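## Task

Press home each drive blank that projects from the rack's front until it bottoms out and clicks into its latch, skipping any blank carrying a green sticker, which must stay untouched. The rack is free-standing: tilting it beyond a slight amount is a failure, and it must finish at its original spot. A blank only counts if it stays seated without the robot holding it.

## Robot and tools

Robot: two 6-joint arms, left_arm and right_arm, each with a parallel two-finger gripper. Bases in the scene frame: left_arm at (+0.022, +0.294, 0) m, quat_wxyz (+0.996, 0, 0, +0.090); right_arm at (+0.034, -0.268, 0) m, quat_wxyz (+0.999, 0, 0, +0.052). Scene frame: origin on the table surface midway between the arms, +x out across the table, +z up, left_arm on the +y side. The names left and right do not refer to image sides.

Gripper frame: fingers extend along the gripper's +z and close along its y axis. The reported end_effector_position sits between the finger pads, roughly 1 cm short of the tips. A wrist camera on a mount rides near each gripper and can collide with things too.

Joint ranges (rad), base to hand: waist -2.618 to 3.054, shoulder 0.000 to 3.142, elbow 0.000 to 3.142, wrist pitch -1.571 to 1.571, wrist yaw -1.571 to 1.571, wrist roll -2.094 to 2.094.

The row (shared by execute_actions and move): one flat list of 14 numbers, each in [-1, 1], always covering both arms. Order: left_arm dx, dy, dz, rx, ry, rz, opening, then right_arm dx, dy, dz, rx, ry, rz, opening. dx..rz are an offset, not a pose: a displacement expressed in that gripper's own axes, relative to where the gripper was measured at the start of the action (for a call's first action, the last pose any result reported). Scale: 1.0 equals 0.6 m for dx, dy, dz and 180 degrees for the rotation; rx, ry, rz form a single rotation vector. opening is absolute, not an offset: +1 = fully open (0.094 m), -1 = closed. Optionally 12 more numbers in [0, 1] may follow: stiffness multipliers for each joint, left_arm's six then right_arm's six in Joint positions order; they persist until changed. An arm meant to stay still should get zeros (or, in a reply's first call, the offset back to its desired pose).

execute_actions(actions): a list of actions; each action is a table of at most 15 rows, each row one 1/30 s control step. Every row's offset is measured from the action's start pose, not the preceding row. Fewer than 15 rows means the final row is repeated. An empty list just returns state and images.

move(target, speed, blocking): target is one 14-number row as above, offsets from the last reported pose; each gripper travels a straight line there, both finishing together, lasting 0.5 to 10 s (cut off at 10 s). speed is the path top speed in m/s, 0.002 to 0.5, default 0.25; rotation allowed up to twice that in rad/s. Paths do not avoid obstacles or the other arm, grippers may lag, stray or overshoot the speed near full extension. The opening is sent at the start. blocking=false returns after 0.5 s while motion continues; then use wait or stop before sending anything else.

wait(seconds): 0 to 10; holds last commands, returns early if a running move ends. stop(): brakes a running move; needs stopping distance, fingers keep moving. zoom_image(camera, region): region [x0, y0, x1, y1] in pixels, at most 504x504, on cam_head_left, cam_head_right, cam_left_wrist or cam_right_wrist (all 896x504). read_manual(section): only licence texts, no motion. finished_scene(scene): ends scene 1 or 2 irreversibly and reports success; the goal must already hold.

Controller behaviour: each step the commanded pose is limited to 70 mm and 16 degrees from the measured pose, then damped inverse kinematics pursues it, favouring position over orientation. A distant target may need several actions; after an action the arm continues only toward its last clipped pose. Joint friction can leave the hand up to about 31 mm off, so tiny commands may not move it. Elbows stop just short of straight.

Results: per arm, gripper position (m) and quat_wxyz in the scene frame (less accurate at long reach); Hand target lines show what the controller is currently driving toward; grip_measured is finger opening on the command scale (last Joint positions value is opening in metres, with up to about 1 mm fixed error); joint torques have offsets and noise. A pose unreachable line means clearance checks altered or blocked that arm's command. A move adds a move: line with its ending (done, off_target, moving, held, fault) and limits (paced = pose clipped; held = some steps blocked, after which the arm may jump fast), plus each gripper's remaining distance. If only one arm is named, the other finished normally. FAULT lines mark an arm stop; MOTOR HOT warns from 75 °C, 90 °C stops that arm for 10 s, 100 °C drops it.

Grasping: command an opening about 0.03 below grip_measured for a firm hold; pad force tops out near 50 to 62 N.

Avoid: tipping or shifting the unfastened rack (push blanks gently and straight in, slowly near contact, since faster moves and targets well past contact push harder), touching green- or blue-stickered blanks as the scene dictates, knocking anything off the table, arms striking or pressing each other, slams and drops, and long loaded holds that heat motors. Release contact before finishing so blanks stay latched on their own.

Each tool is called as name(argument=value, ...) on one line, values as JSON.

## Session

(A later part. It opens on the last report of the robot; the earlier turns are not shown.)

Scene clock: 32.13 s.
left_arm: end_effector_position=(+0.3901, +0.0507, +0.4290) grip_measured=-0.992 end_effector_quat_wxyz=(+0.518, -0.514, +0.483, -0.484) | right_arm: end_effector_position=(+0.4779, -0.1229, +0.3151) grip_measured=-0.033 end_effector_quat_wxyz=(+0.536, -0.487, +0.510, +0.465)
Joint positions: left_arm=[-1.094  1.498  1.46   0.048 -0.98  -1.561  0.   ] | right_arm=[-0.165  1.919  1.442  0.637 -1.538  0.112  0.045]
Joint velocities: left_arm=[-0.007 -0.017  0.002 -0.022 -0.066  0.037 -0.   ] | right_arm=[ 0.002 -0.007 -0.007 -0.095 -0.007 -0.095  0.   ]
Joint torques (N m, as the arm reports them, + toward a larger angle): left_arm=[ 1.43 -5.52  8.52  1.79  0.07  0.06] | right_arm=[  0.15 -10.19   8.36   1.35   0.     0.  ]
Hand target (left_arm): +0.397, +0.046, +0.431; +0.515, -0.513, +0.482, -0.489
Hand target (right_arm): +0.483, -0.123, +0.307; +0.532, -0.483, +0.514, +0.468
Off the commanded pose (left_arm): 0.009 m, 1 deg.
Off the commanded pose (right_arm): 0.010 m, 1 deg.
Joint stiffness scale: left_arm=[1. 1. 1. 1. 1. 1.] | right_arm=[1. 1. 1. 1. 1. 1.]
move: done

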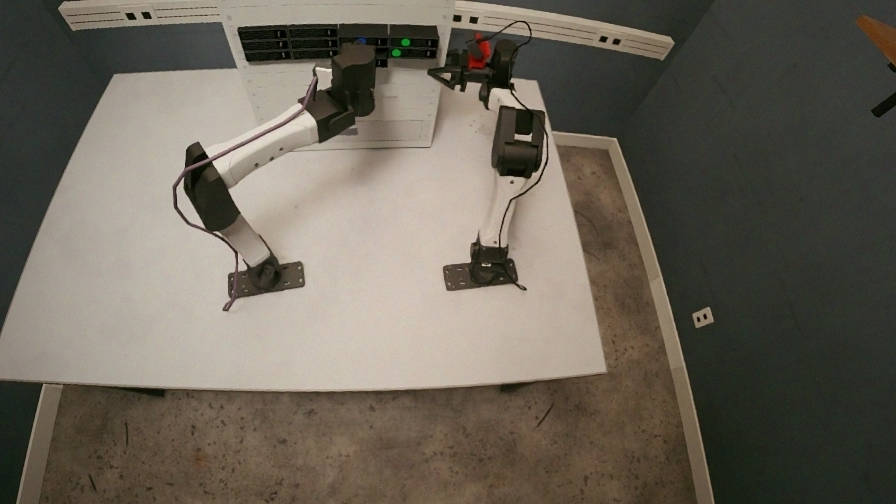

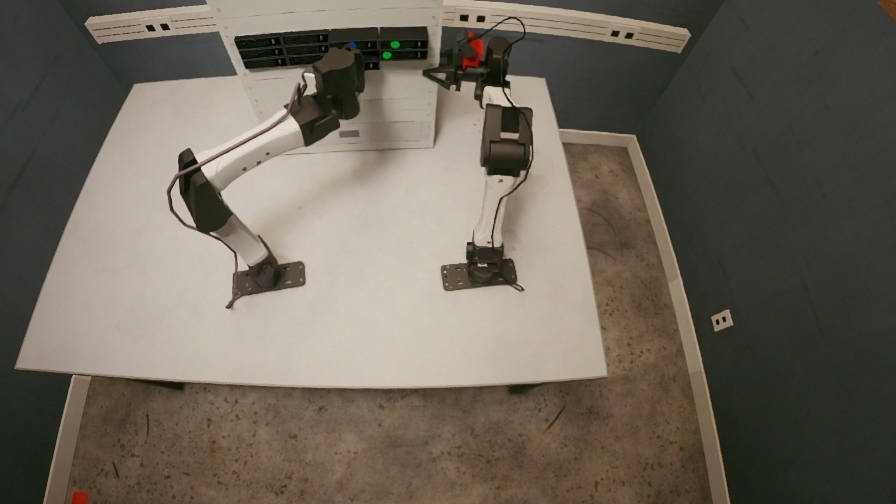

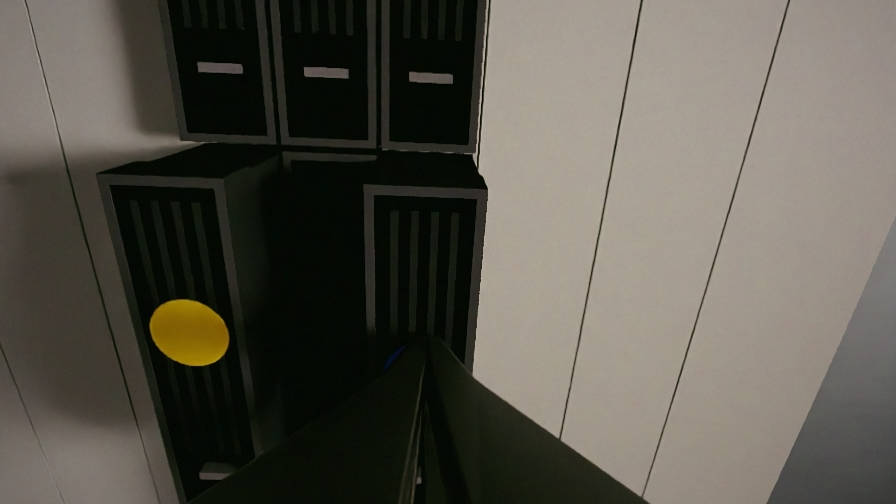

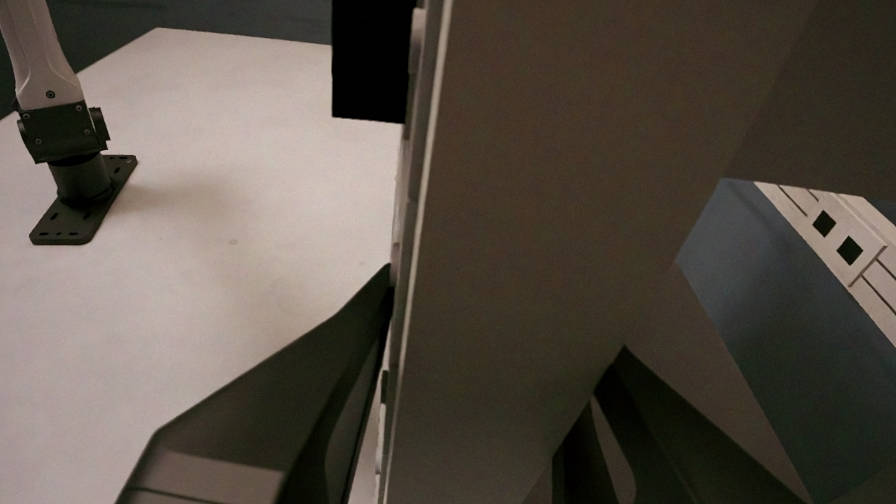

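move(target=[0.011, -0.005, 0.066, 0, 0, 0, -1.0, 0.0133, 0.0133, -0.001, 0, 0, 0, -0.08], speed=0.03)

Scene clock: 34.30 s.
left_arm: end_effector_position=(+0.4166, +0.0517, +0.4302) grip_measured=-0.993 end_effector_quat_wxyz=(+0.523, -0.518, +0.483, -0.474) | right_arm: end_effector_position=(+0.4778, -0.1230, +0.3148) grip_measured=-0.037 end_effector_quat_wxyz=(+0.538, -0.485, +0.511, +0.463)
Joint positions: left_arm=[-1.036  1.572  1.545  0.022 -0.941 -1.561  0.   ] | right_arm=[-0.165  1.917  1.431  0.662 -1.531  0.127  0.045]
Joint velocities: left_arm=[-0.002  0.012 -0.002 -0.007 -0.037  0.007 -0.002] | right_arm=[ 0.007 -0.007 -0.012  0.037  0.051 -0.007  0.   ]
Joint torques (N m, as the arm reports them, + toward a larger angle): left_arm=[ 2.58 -6.    8.67  1.94  0.3   0.04] | right_arm=[  0.13 -13.48   4.34   1.42  -0.08  -0.17]
Hand target (left_arm): +0.429, +0.048, +0.432; +0.518, -0.514, +0.482, -0.484
Hand target (right_arm): +0.470, -0.123, +0.307; +0.535, -0.487, +0.510, +0.465
Off the commanded pose (left_arm): 0.014 m, 1 deg.
Off the commanded pose (right_arm): 0.011 m, 0 deg.
Joint stiffness scale: left_arm=[1. 1. 1. 1. 1. 1.] | right_arm=[1. 1. 1. 1. 1. 1.]
move: off_target (left_arm, right_arm)

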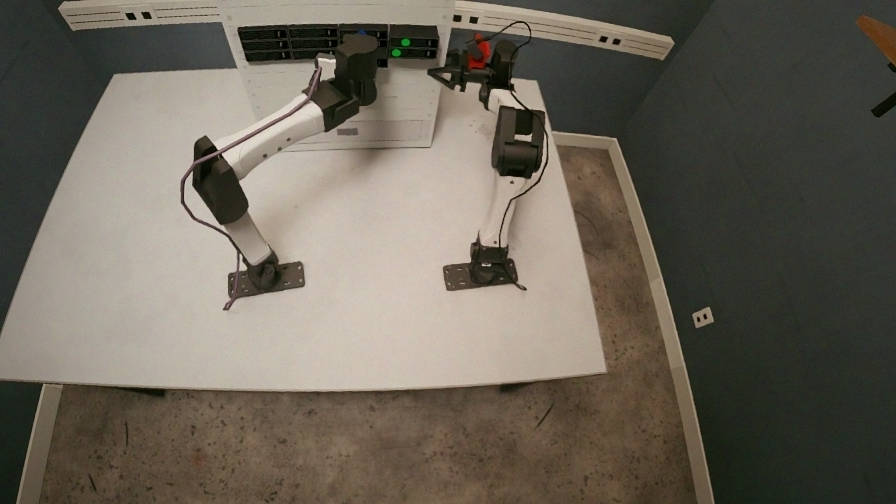

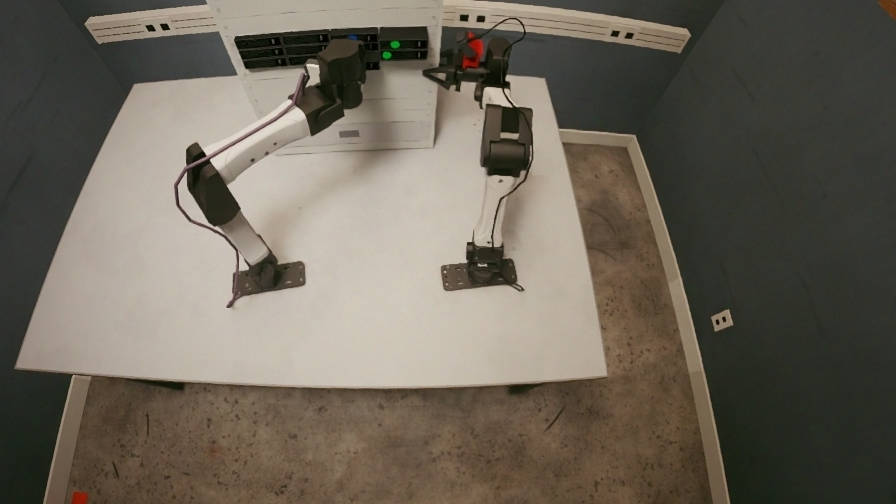

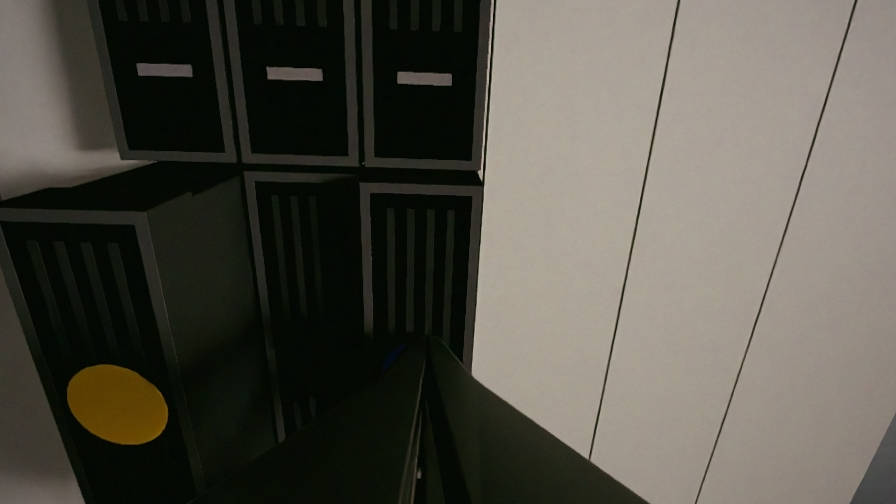

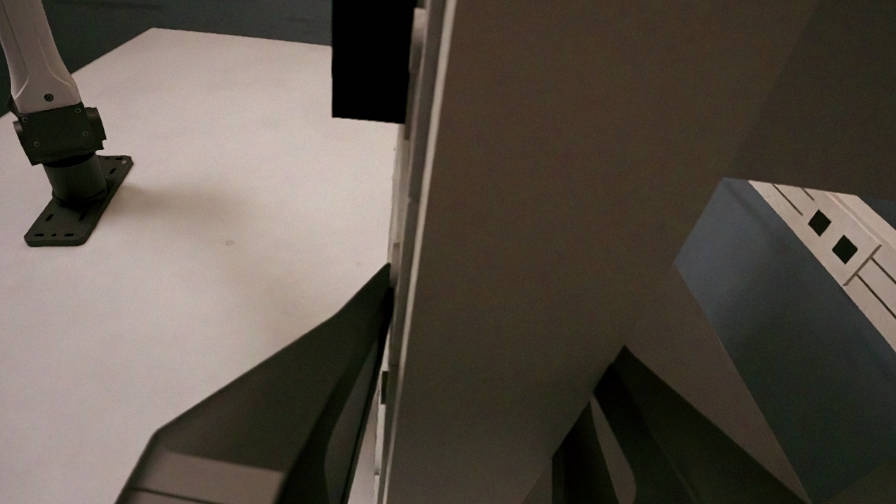

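move(target=[0.007, -0.002, 0.04, 0, 0, 0, -1.0, 0.013, 0.013, -0.001, -0.0026, 0, 0, -0.08], speed=0.02)

Scene clock: 36.10 s.
left_arm: end_effector_position=(+0.4249, +0.0518, +0.4308) grip_measured=-0.993 end_effector_quat_wxyz=(+0.526, -0.520, +0.485, -0.467) | right_arm: end_effector_position=(+0.4778, -0.1230, +0.3150) grip_measured=-0.037 end_effector_quat_wxyz=(+0.539, -0.485, +0.511, +0.462)
Joint positions: left_arm=[-1.02   1.599  1.585 -0.004 -0.933 -1.561  0.   ] | right_arm=[-0.165  1.917  1.429  0.672 -1.529  0.134  0.045]
Joint velocities: left_arm=[-0.012  0.002 -0.002 -0.007  0.051  0.066  0.001] | right_arm=[-0.002 -0.007 -0.012  0.037  0.007 -0.007 -0.001]
Joint torques (N m, as the arm reports them, + toward a larger angle): left_arm=[ 3.14 -5.78  8.71  1.97  0.24  0.05] | right_arm=[  0.15 -13.31   4.35   1.45  -0.08  -0.17]
Hand target (left_arm): +0.440, +0.050, +0.431; +0.524, -0.518, +0.482, -0.474
Hand target (right_arm): +0.471, -0.123, +0.307; +0.536, -0.488, +0.509, +0.464
Off the commanded pose (left_arm): 0.016 m, 1 deg.
Off the commanded pose (right_arm): 0.011 m, 1 deg.
Joint stiffness scale: left_arm=[1. 1. 1. 1. 1. 1.] | right_arm=[1. 1. 1. 1. 1. 1.]
move: off_target (left_arm, right_arm)

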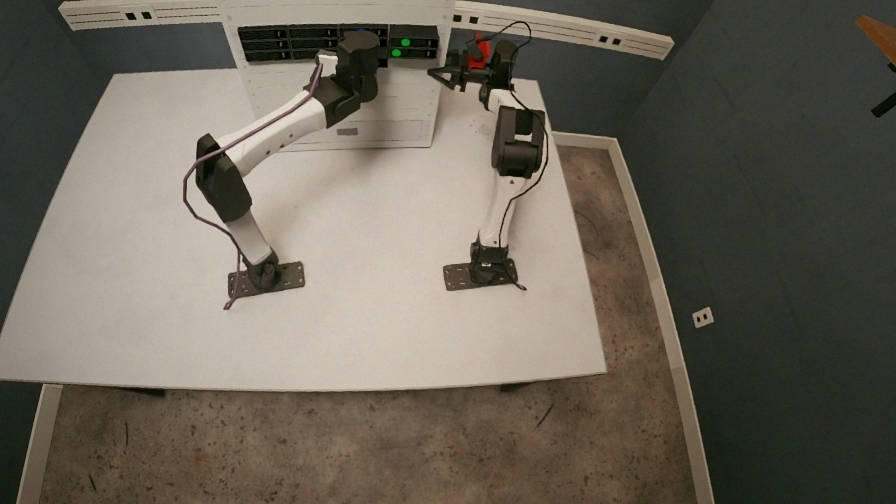

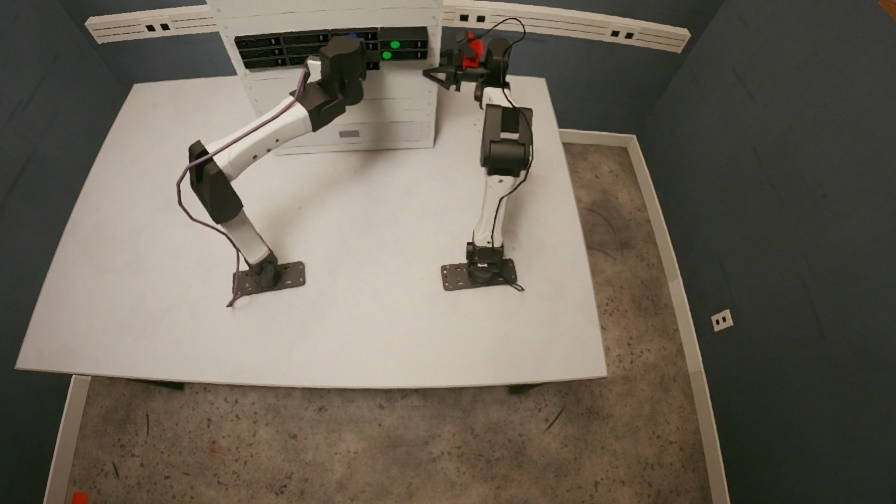

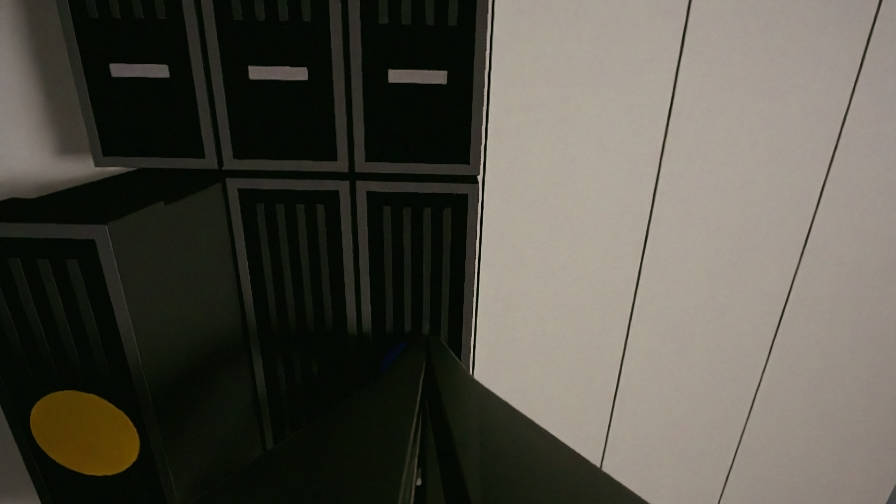

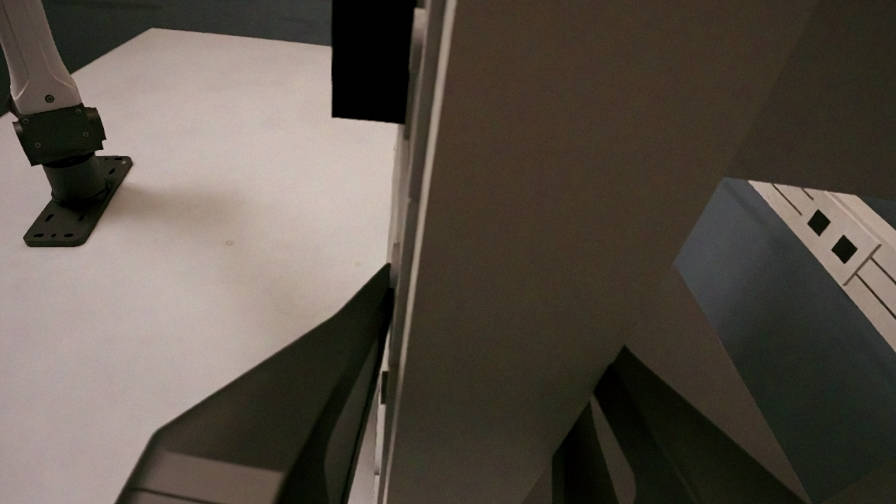

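zoom_image(camera="cam_left_wrist", region=[200, 120, 520, 300])

move(target=[0.005, 0.0, 0.045, 0, 0, 0, -1.0, 0.013, 0.013, -0.001, -0.0026, 0, 0, -0.08], speed=0.03)

Region (200, 120, 520, 300) of cam_left_wrist's 896x504 image, scaled by 1.575, with more detail than that image has; it fills the top 284 rows of this view, and the rest is white.

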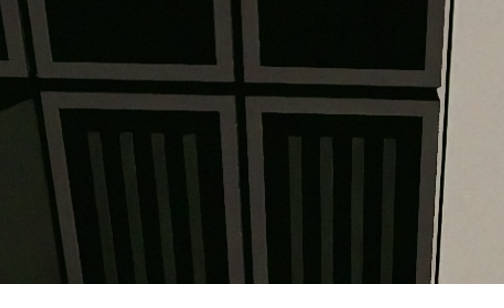

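Scene clock: 37.50 s.
left_arm: end_effector_position=(+0.4255, +0.0518, +0.4309) grip_measured=-0.993 end_effector_quat_wxyz=(+0.526, -0.518, +0.495, -0.458) | right_arm: end_effector_position=(+0.4778, -0.1230, +0.3150) grip_measured=-0.037 end_effector_quat_wxyz=(+0.539, -0.485, +0.511, +0.462)
Joint positions: left_arm=[-1.019  1.604  1.61  -0.051 -0.929 -1.561  0.   ] | right_arm=[-0.165  1.917  1.428  0.678 -1.528  0.139  0.045]
Joint velocities: left_arm=[-0.022  0.007  0.007  0.037  0.051  0.022 -0.001] | right_arm=[-0.007 -0.007 -0.012  0.007 -0.11   0.022 -0.002]
Joint torques (N m, as the arm reports them, + toward a larger angle): left_arm=[ 4.89 -4.49  8.77  2.31  0.3   0.05] | right_arm=[  0.15 -13.32   4.42   1.46  -0.09  -0.17]
Hand target (left_arm): +0.450, +0.053, +0.429; +0.526, -0.519, +0.485, -0.467
Hand target (right_arm): +0.471, -0.123, +0.307; +0.536, -0.488, +0.509, +0.464
Off the commanded pose (left_arm): 0.027 m, 2 deg.
Off the commanded pose (right_arm): 0.011 m, 1 deg.
Joint stiffness scale: left_arm=[1. 1. 1. 1. 1. 1.] | right_arm=[1. 1. 1. 1. 1. 1.]
move: off_target (left_arm, right_arm)

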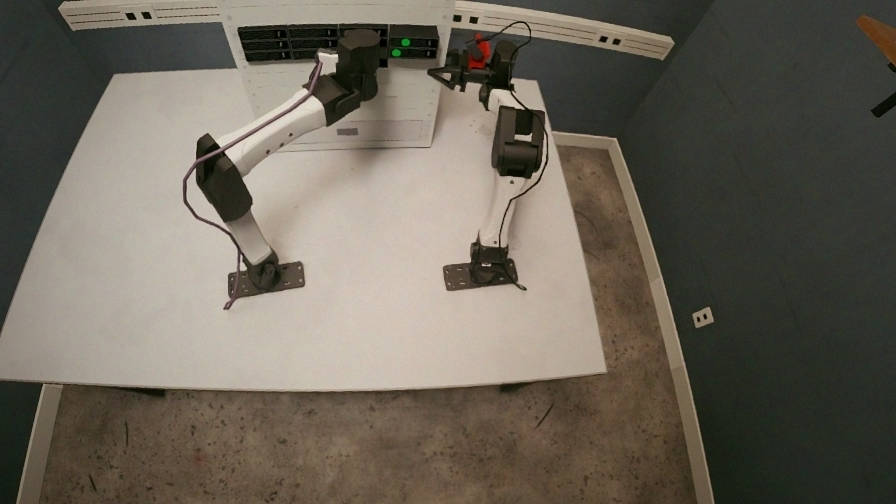

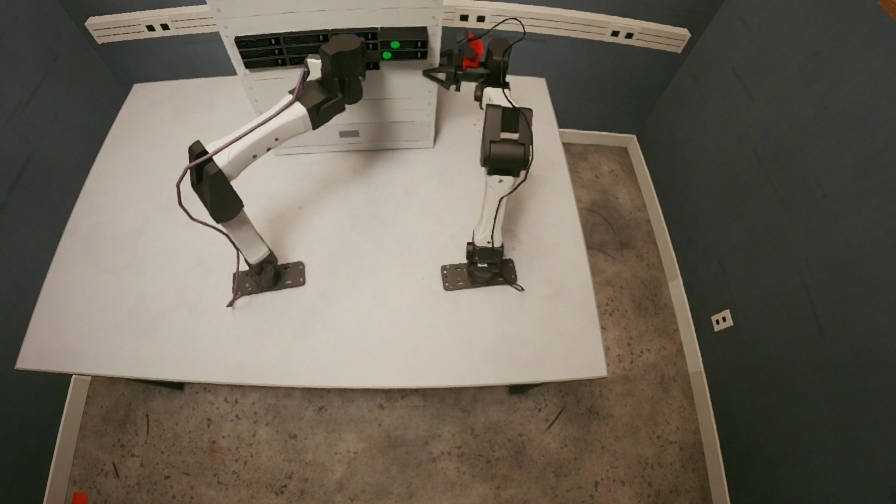

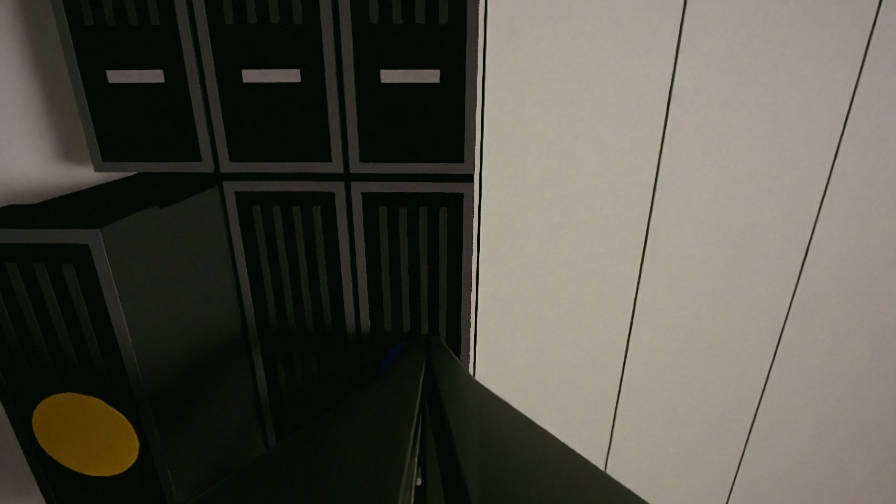

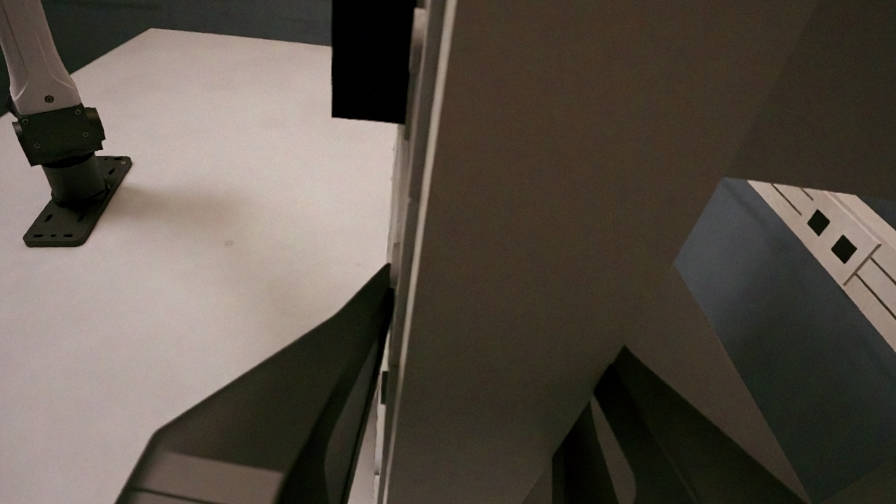

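move(target=[0.0, 0.05, -0.108, 0.0089, 0.0124, -0.0146, -1.0, 0.013, 0.008, -0.001, -0.0026, 0, 0, -0.08], speed=0.12)

move(target=[0.0, 0.05, 0.012, 0, 0, 0, -1.0, 0.013, 0.008, -0.001, -0.0026, 0, 0, -0.08], speed=0.08)

Scene clock: 39.47 s.
left_arm: end_effector_position=(+0.3645, +0.0429, +0.3990) grip_measured=-0.993 end_effector_quat_wxyz=(+0.510, -0.511, +0.495, -0.483) | right_arm: end_effector_position=(+0.4777, -0.1230, +0.3154) grip_measured=-0.037 end_effector_quat_wxyz=(+0.539, -0.485, +0.511, +0.462)
Joint positions: left_arm=[-1.168  1.44   1.312  0.102 -1.032 -1.582  0.   ] | right_arm=[-0.165  1.917  1.429  0.679 -1.529  0.141  0.045]
Joint velocities: left_arm=[ 0.012 -0.007 -0.022  0.037 -0.007  0.022 -0.001] | right_arm=[ 0.007 -0.012 -0.002 -0.11  -0.022  0.007 -0.001]
Joint torques (N m, as the arm reports them, + toward a larger angle): left_arm=[ 0.06 -8.89  5.77  1.88 -0.21  0.11] | right_arm=[  0.12 -12.53   5.24   1.47  -0.07  -0.13]
Hand target (left_arm): +0.360, +0.048, +0.403; +0.512, -0.513, +0.487, -0.487
Hand target (right_arm): +0.473, -0.123, +0.307; +0.536, -0.487, +0.510, +0.464
Off the commanded pose (left_arm): 0.007 m, 1 deg.
Off the commanded pose (right_arm): 0.009 m, 0 deg.
Joint stiffness scale: left_arm=[1. 1. 1. 1. 1. 1.] | right_arm=[1. 1. 1. 1. 1. 1.]
move: done

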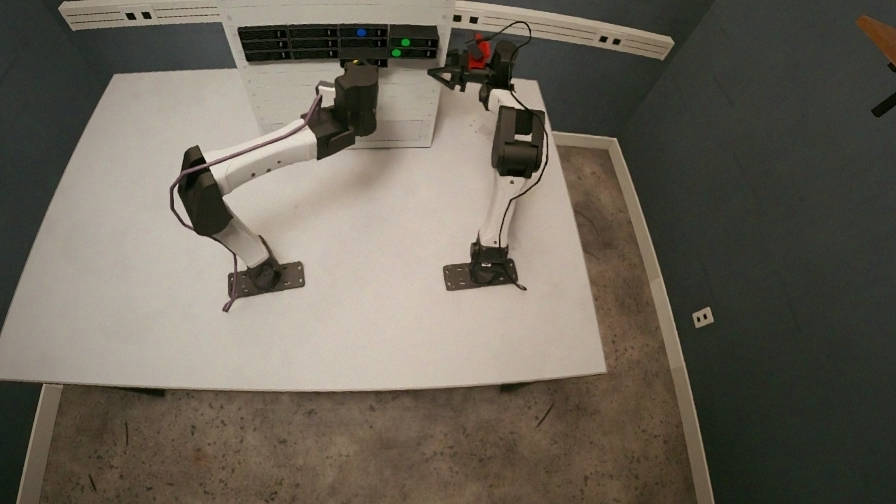

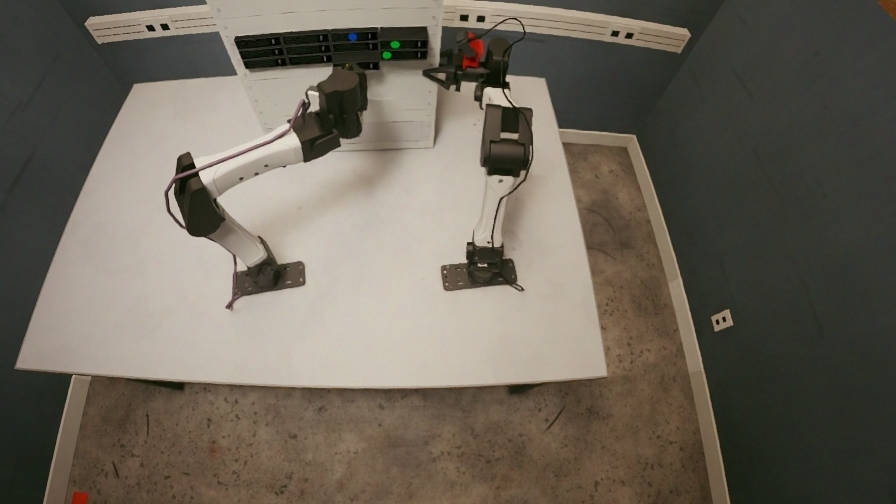

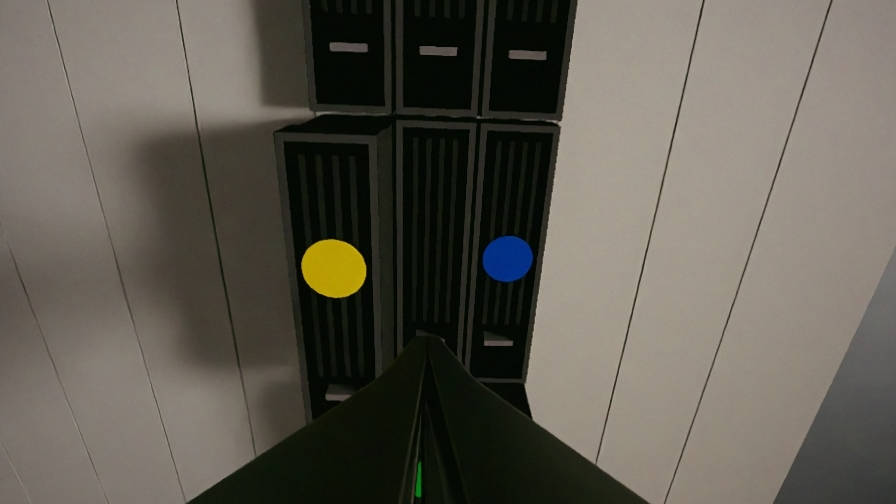

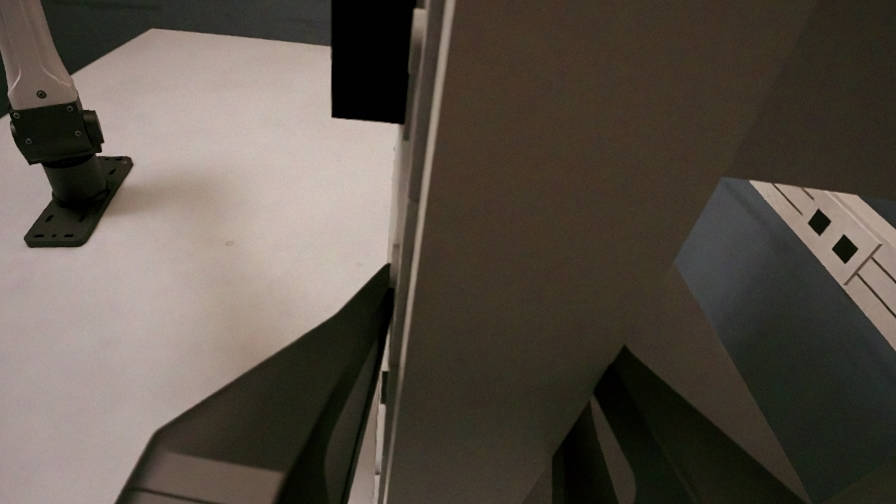

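Scene clock: 40.43 s.
left_arm: end_effector_position=(+0.3684, +0.0445, +0.3735) grip_measured=-0.993 end_effector_quat_wxyz=(+0.512, -0.513, +0.495, -0.481) | right_arm: end_effector_position=(+0.4777, -0.1230, +0.3154) grip_measured=-0.037 end_effector_quat_wxyz=(+0.539, -0.485, +0.511, +0.463)
Joint positions: left_arm=[-1.157  1.44   1.212  0.2   -1.025 -1.582  0.   ] | right_arm=[-0.165  1.917  1.429  0.679 -1.529  0.142  0.045]
Joint velocities: left_arm=[-0.002 -0.007 -0.002  0.037  0.022  0.007 -0.001] | right_arm=[ 0.007  0.002 -0.002  0.007 -0.037  0.022 -0.001]
Joint torques (N m, as the arm reports them, + toward a larger angle): left_arm=[ 1.3  -7.14  5.78  1.88  0.01  0.05] | right_arm=[  0.12 -12.54   5.33   1.46  -0.08  -0.12]
Hand target (left_arm): +0.371, +0.044, +0.369; +0.510, -0.512, +0.495, -0.482
Hand target (right_arm): +0.473, -0.123, +0.308; +0.536, -0.487, +0.510, +0.464
Off the commanded pose (left_arm): 0.006 m, 0 deg.
Off the commanded pose (right_arm): 0.009 m, 0 deg.
Joint stiffness scale: left_arm=[1. 1. 1. 1. 1. 1.] | right_arm=[1. 1. 1. 1. 1. 1.]
move: done

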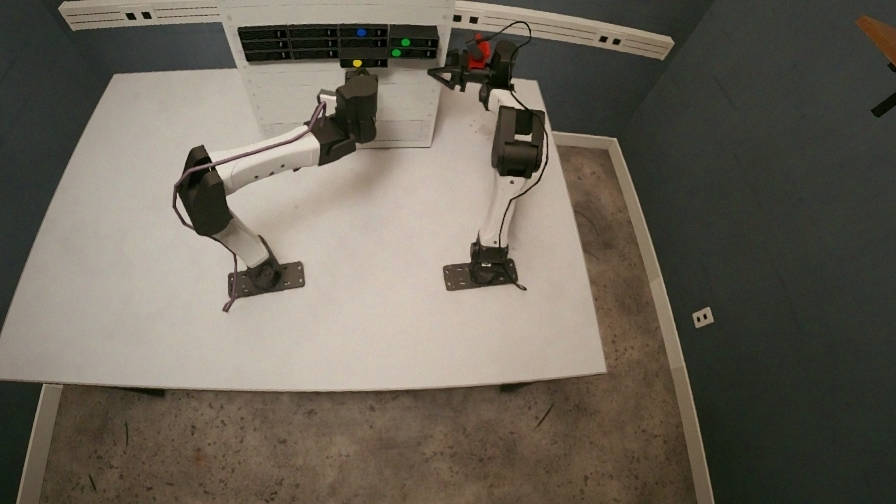

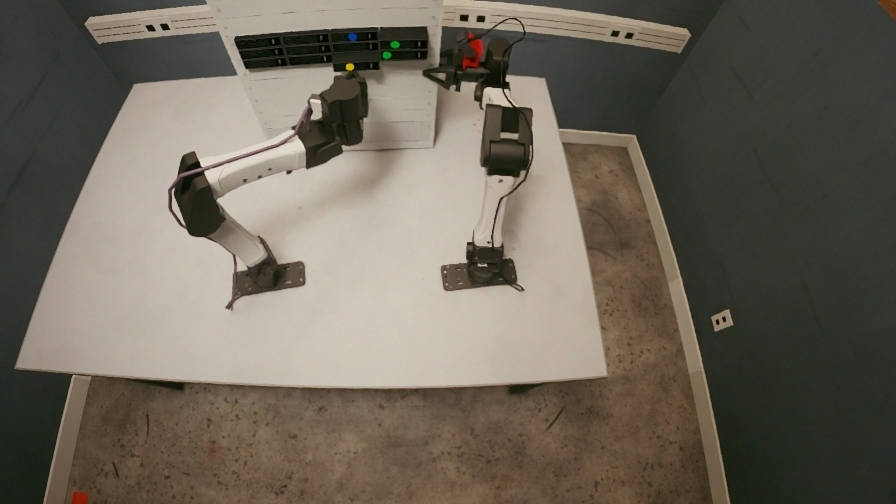

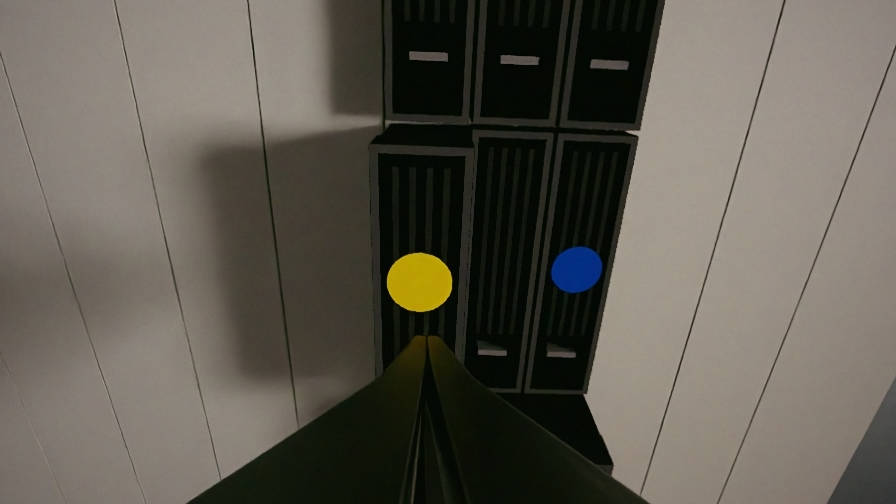

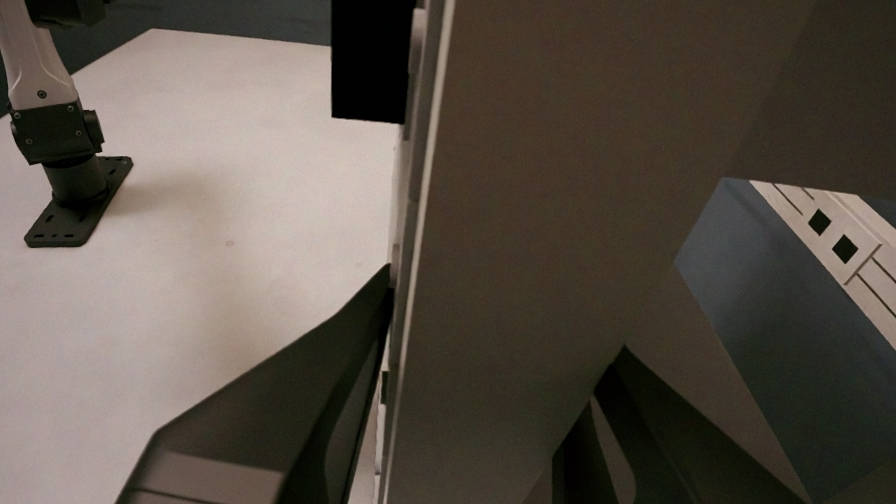

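move(target=[0.0, -0.001, 0.132, 0, 0, 0, -1.0, 0.013, 0.008, -0.001, -0.0026, 0, 0, -0.08], speed=0.04)

Scene clock: 47.40 s.
left_arm: end_effector_position=(+0.4253, +0.0508, +0.3707) grip_measured=-0.993 end_effector_quat_wxyz=(+0.514, -0.516, +0.499, -0.471) | right_arm: end_effector_position=(+0.4777, -0.1230, +0.3154) grip_measured=-0.037 end_effector_quat_wxyz=(+0.539, -0.485, +0.511, +0.462)
Joint positions: left_arm=[-1.011  1.562  1.328  0.186 -0.891 -1.581  0.   ] | right_arm=[-0.165  1.917  1.429  0.679 -1.529  0.141  0.045]
Joint velocities: left_arm=[-0.002  0.007 -0.007 -0.037  0.037 -0.037 -0.001] | right_arm=[-0.002 -0.022  0.007  0.066 -0.037  0.125 -0.   ]
Joint torques (N m, as the arm reports them, + toward a larger angle): left_arm=[ 4.39 -4.73  9.33  2.19  0.36  0.14] | right_arm=[  0.12 -12.54   5.34   1.46  -0.08  -0.12]
Hand target (left_arm): +0.445, +0.050, +0.372; +0.512, -0.512, +0.494, -0.480
Hand target (right_arm): +0.473, -0.123, +0.308; +0.536, -0.487, +0.510, +0.464
Off the commanded pose (left_arm): 0.022 m, 1 deg.
Off the commanded pose (right_arm): 0.009 m, 0 deg.
Joint stiffness scale: left_arm=[1. 1. 1. 1. 1. 1.] | right_arm=[1. 1. 1. 1. 1. 1.]
move: off_target (left_arm)

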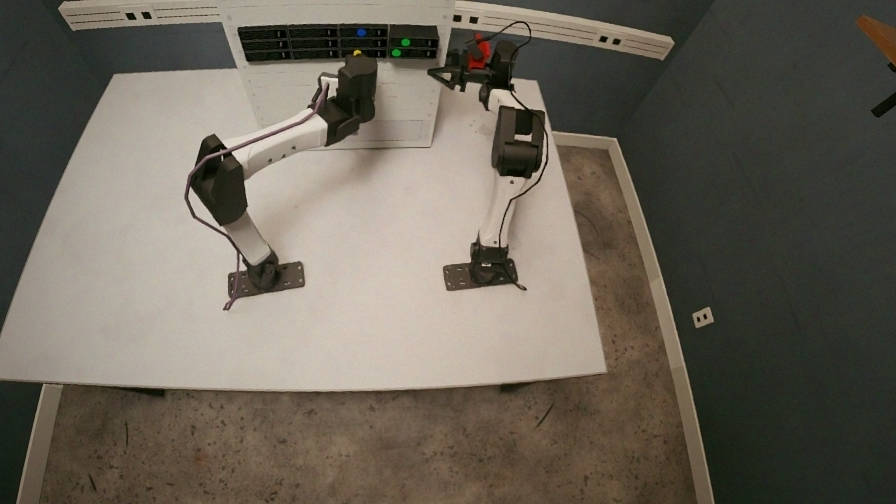

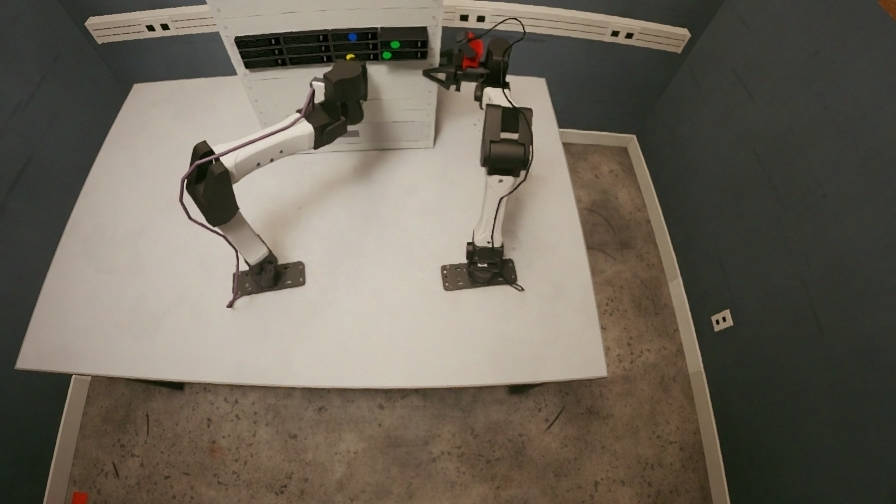

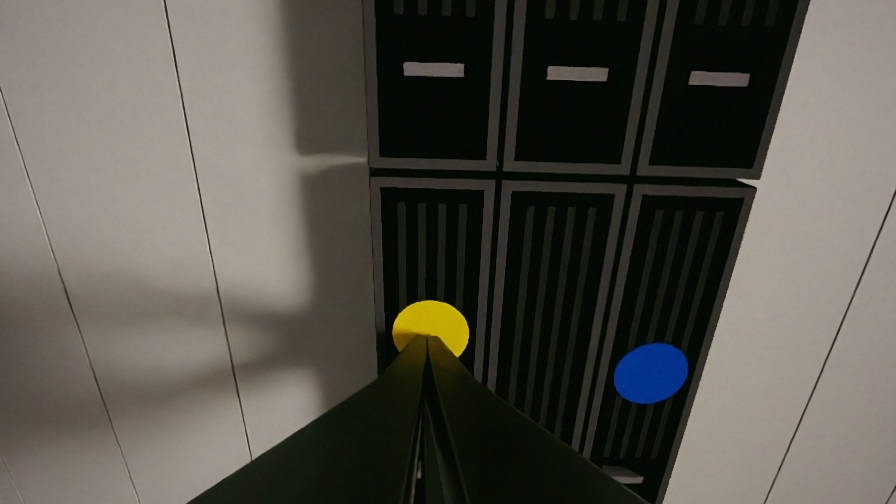

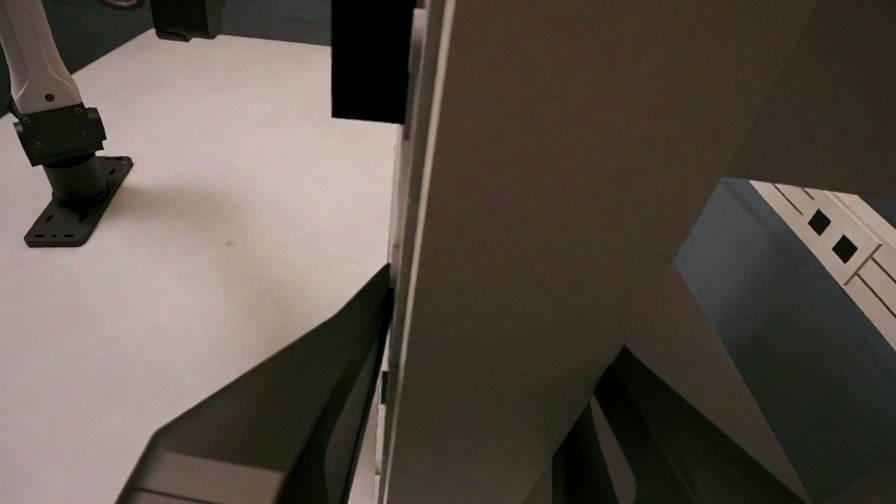

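move(target=[0.0, -0.03, -0.17, 0, 0, 0, -1.0, 0.013, -0.004, -0.1, 0.05, 0, 0, 1.0], speed=0.1)

Scene clock: 49.17 s.
left_arm: end_effector_position=(+0.3288, +0.0376, +0.3939) grip_measured=-0.993 end_effector_quat_wxyz=(+0.510, -0.514, +0.499, -0.476) | right_arm: end_effector_position=(+0.4774, -0.1810, +0.3085) grip_measured=+1.000 end_effector_quat_wxyz=(+0.572, -0.448, +0.543, +0.421)
Joint positions: left_arm=[-1.28   1.394  1.273  0.057 -1.15  -1.61   0.   ] | right_arm=[-0.3    1.859  1.323  0.721 -1.519  0.13   0.094]
Joint velocities: left_arm=[-0.007 -0.012 -0.002 -0.007  0.007  0.022 -0.001] | right_arm=[-0.002 -0.007  0.022  0.022 -0.066  0.022  0.   ]
Joint torques (N m, as the arm reports them, + toward a larger angle): left_arm=[-0.04 -8.27  5.77  1.51 -0.24  0.01] | right_arm=[ -0.12 -12.51   6.09   1.37   0.09   0.06]
Hand target (left_arm): +0.325, +0.043, +0.392; +0.513, -0.516, +0.499, -0.471
Hand target (right_arm): +0.475, -0.183, +0.307; +0.574, -0.442, +0.547, +0.420
Off the commanded pose (left_arm): 0.008 m, 1 deg.
Off the commanded pose (right_arm): 0.004 m, 1 deg.
Joint stiffness scale: left_arm=[1. 1. 1. 1. 1. 1.] | right_arm=[1. 1. 1. 1. 1. 1.]
move: done

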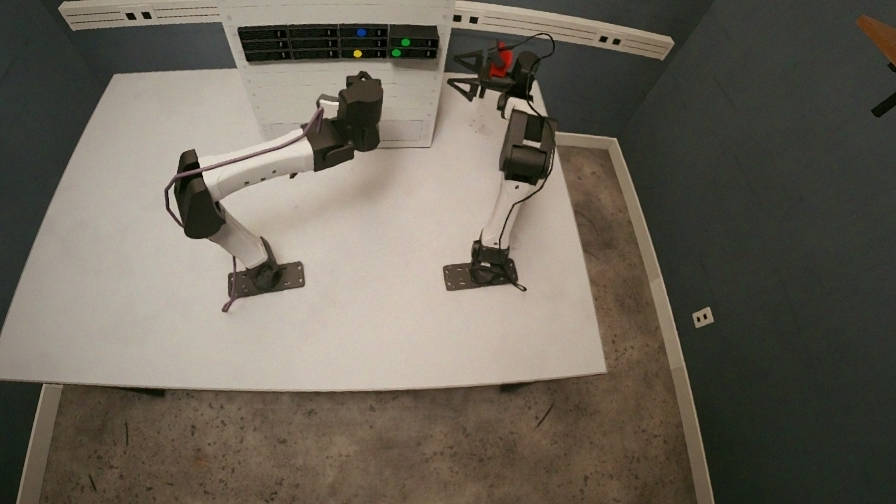

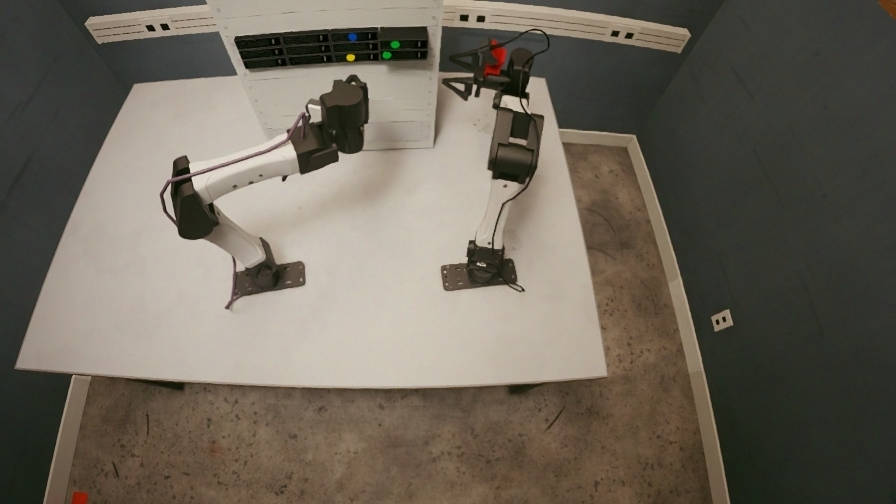

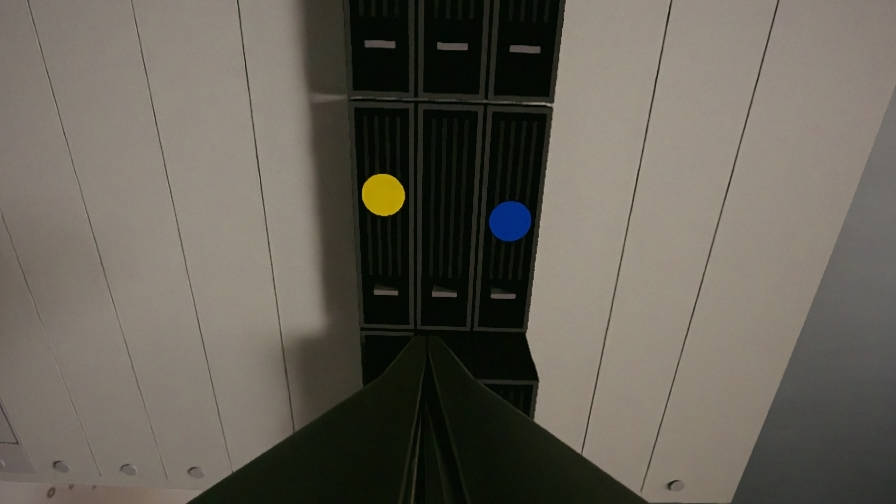

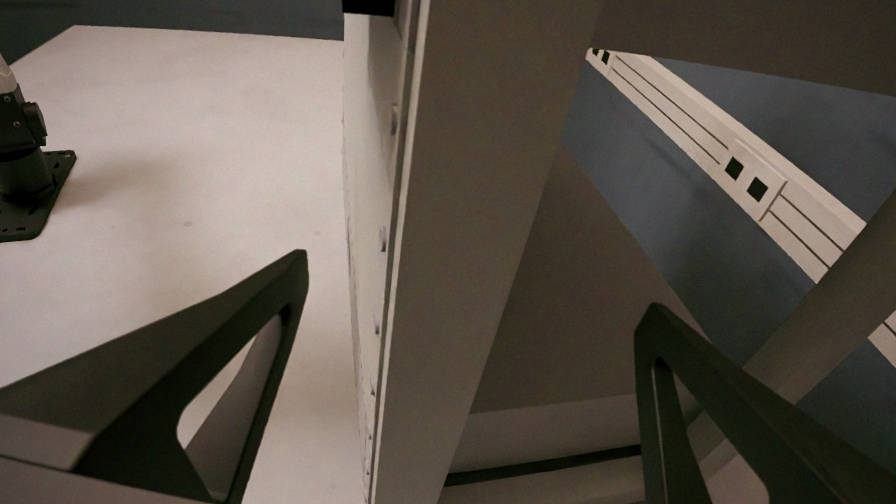

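zoom_image(camera="cam_head_left", region=[200, 0, 480, 170])

zoom_image(camera="cam_left_wrist", region=[300, 60, 620, 420])

Region (200, 0, 480, 170) of cam_head_left's 896x504 image, scaled by 1.800, with more detail than that image has; it fills the top 306 rows of this view, and the rest is white.

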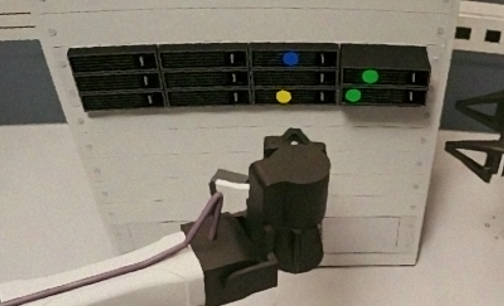

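Region (300, 60, 620, 420) of cam_left_wrist's 896x504 image, scaled by 1.400, with more detail than that image has.

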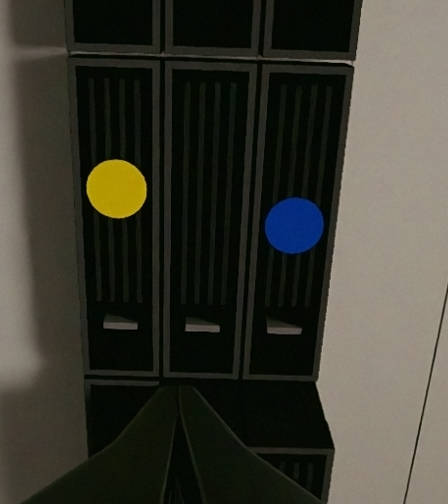

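finished_scene(scene=1)

The scene is finished: the task was done.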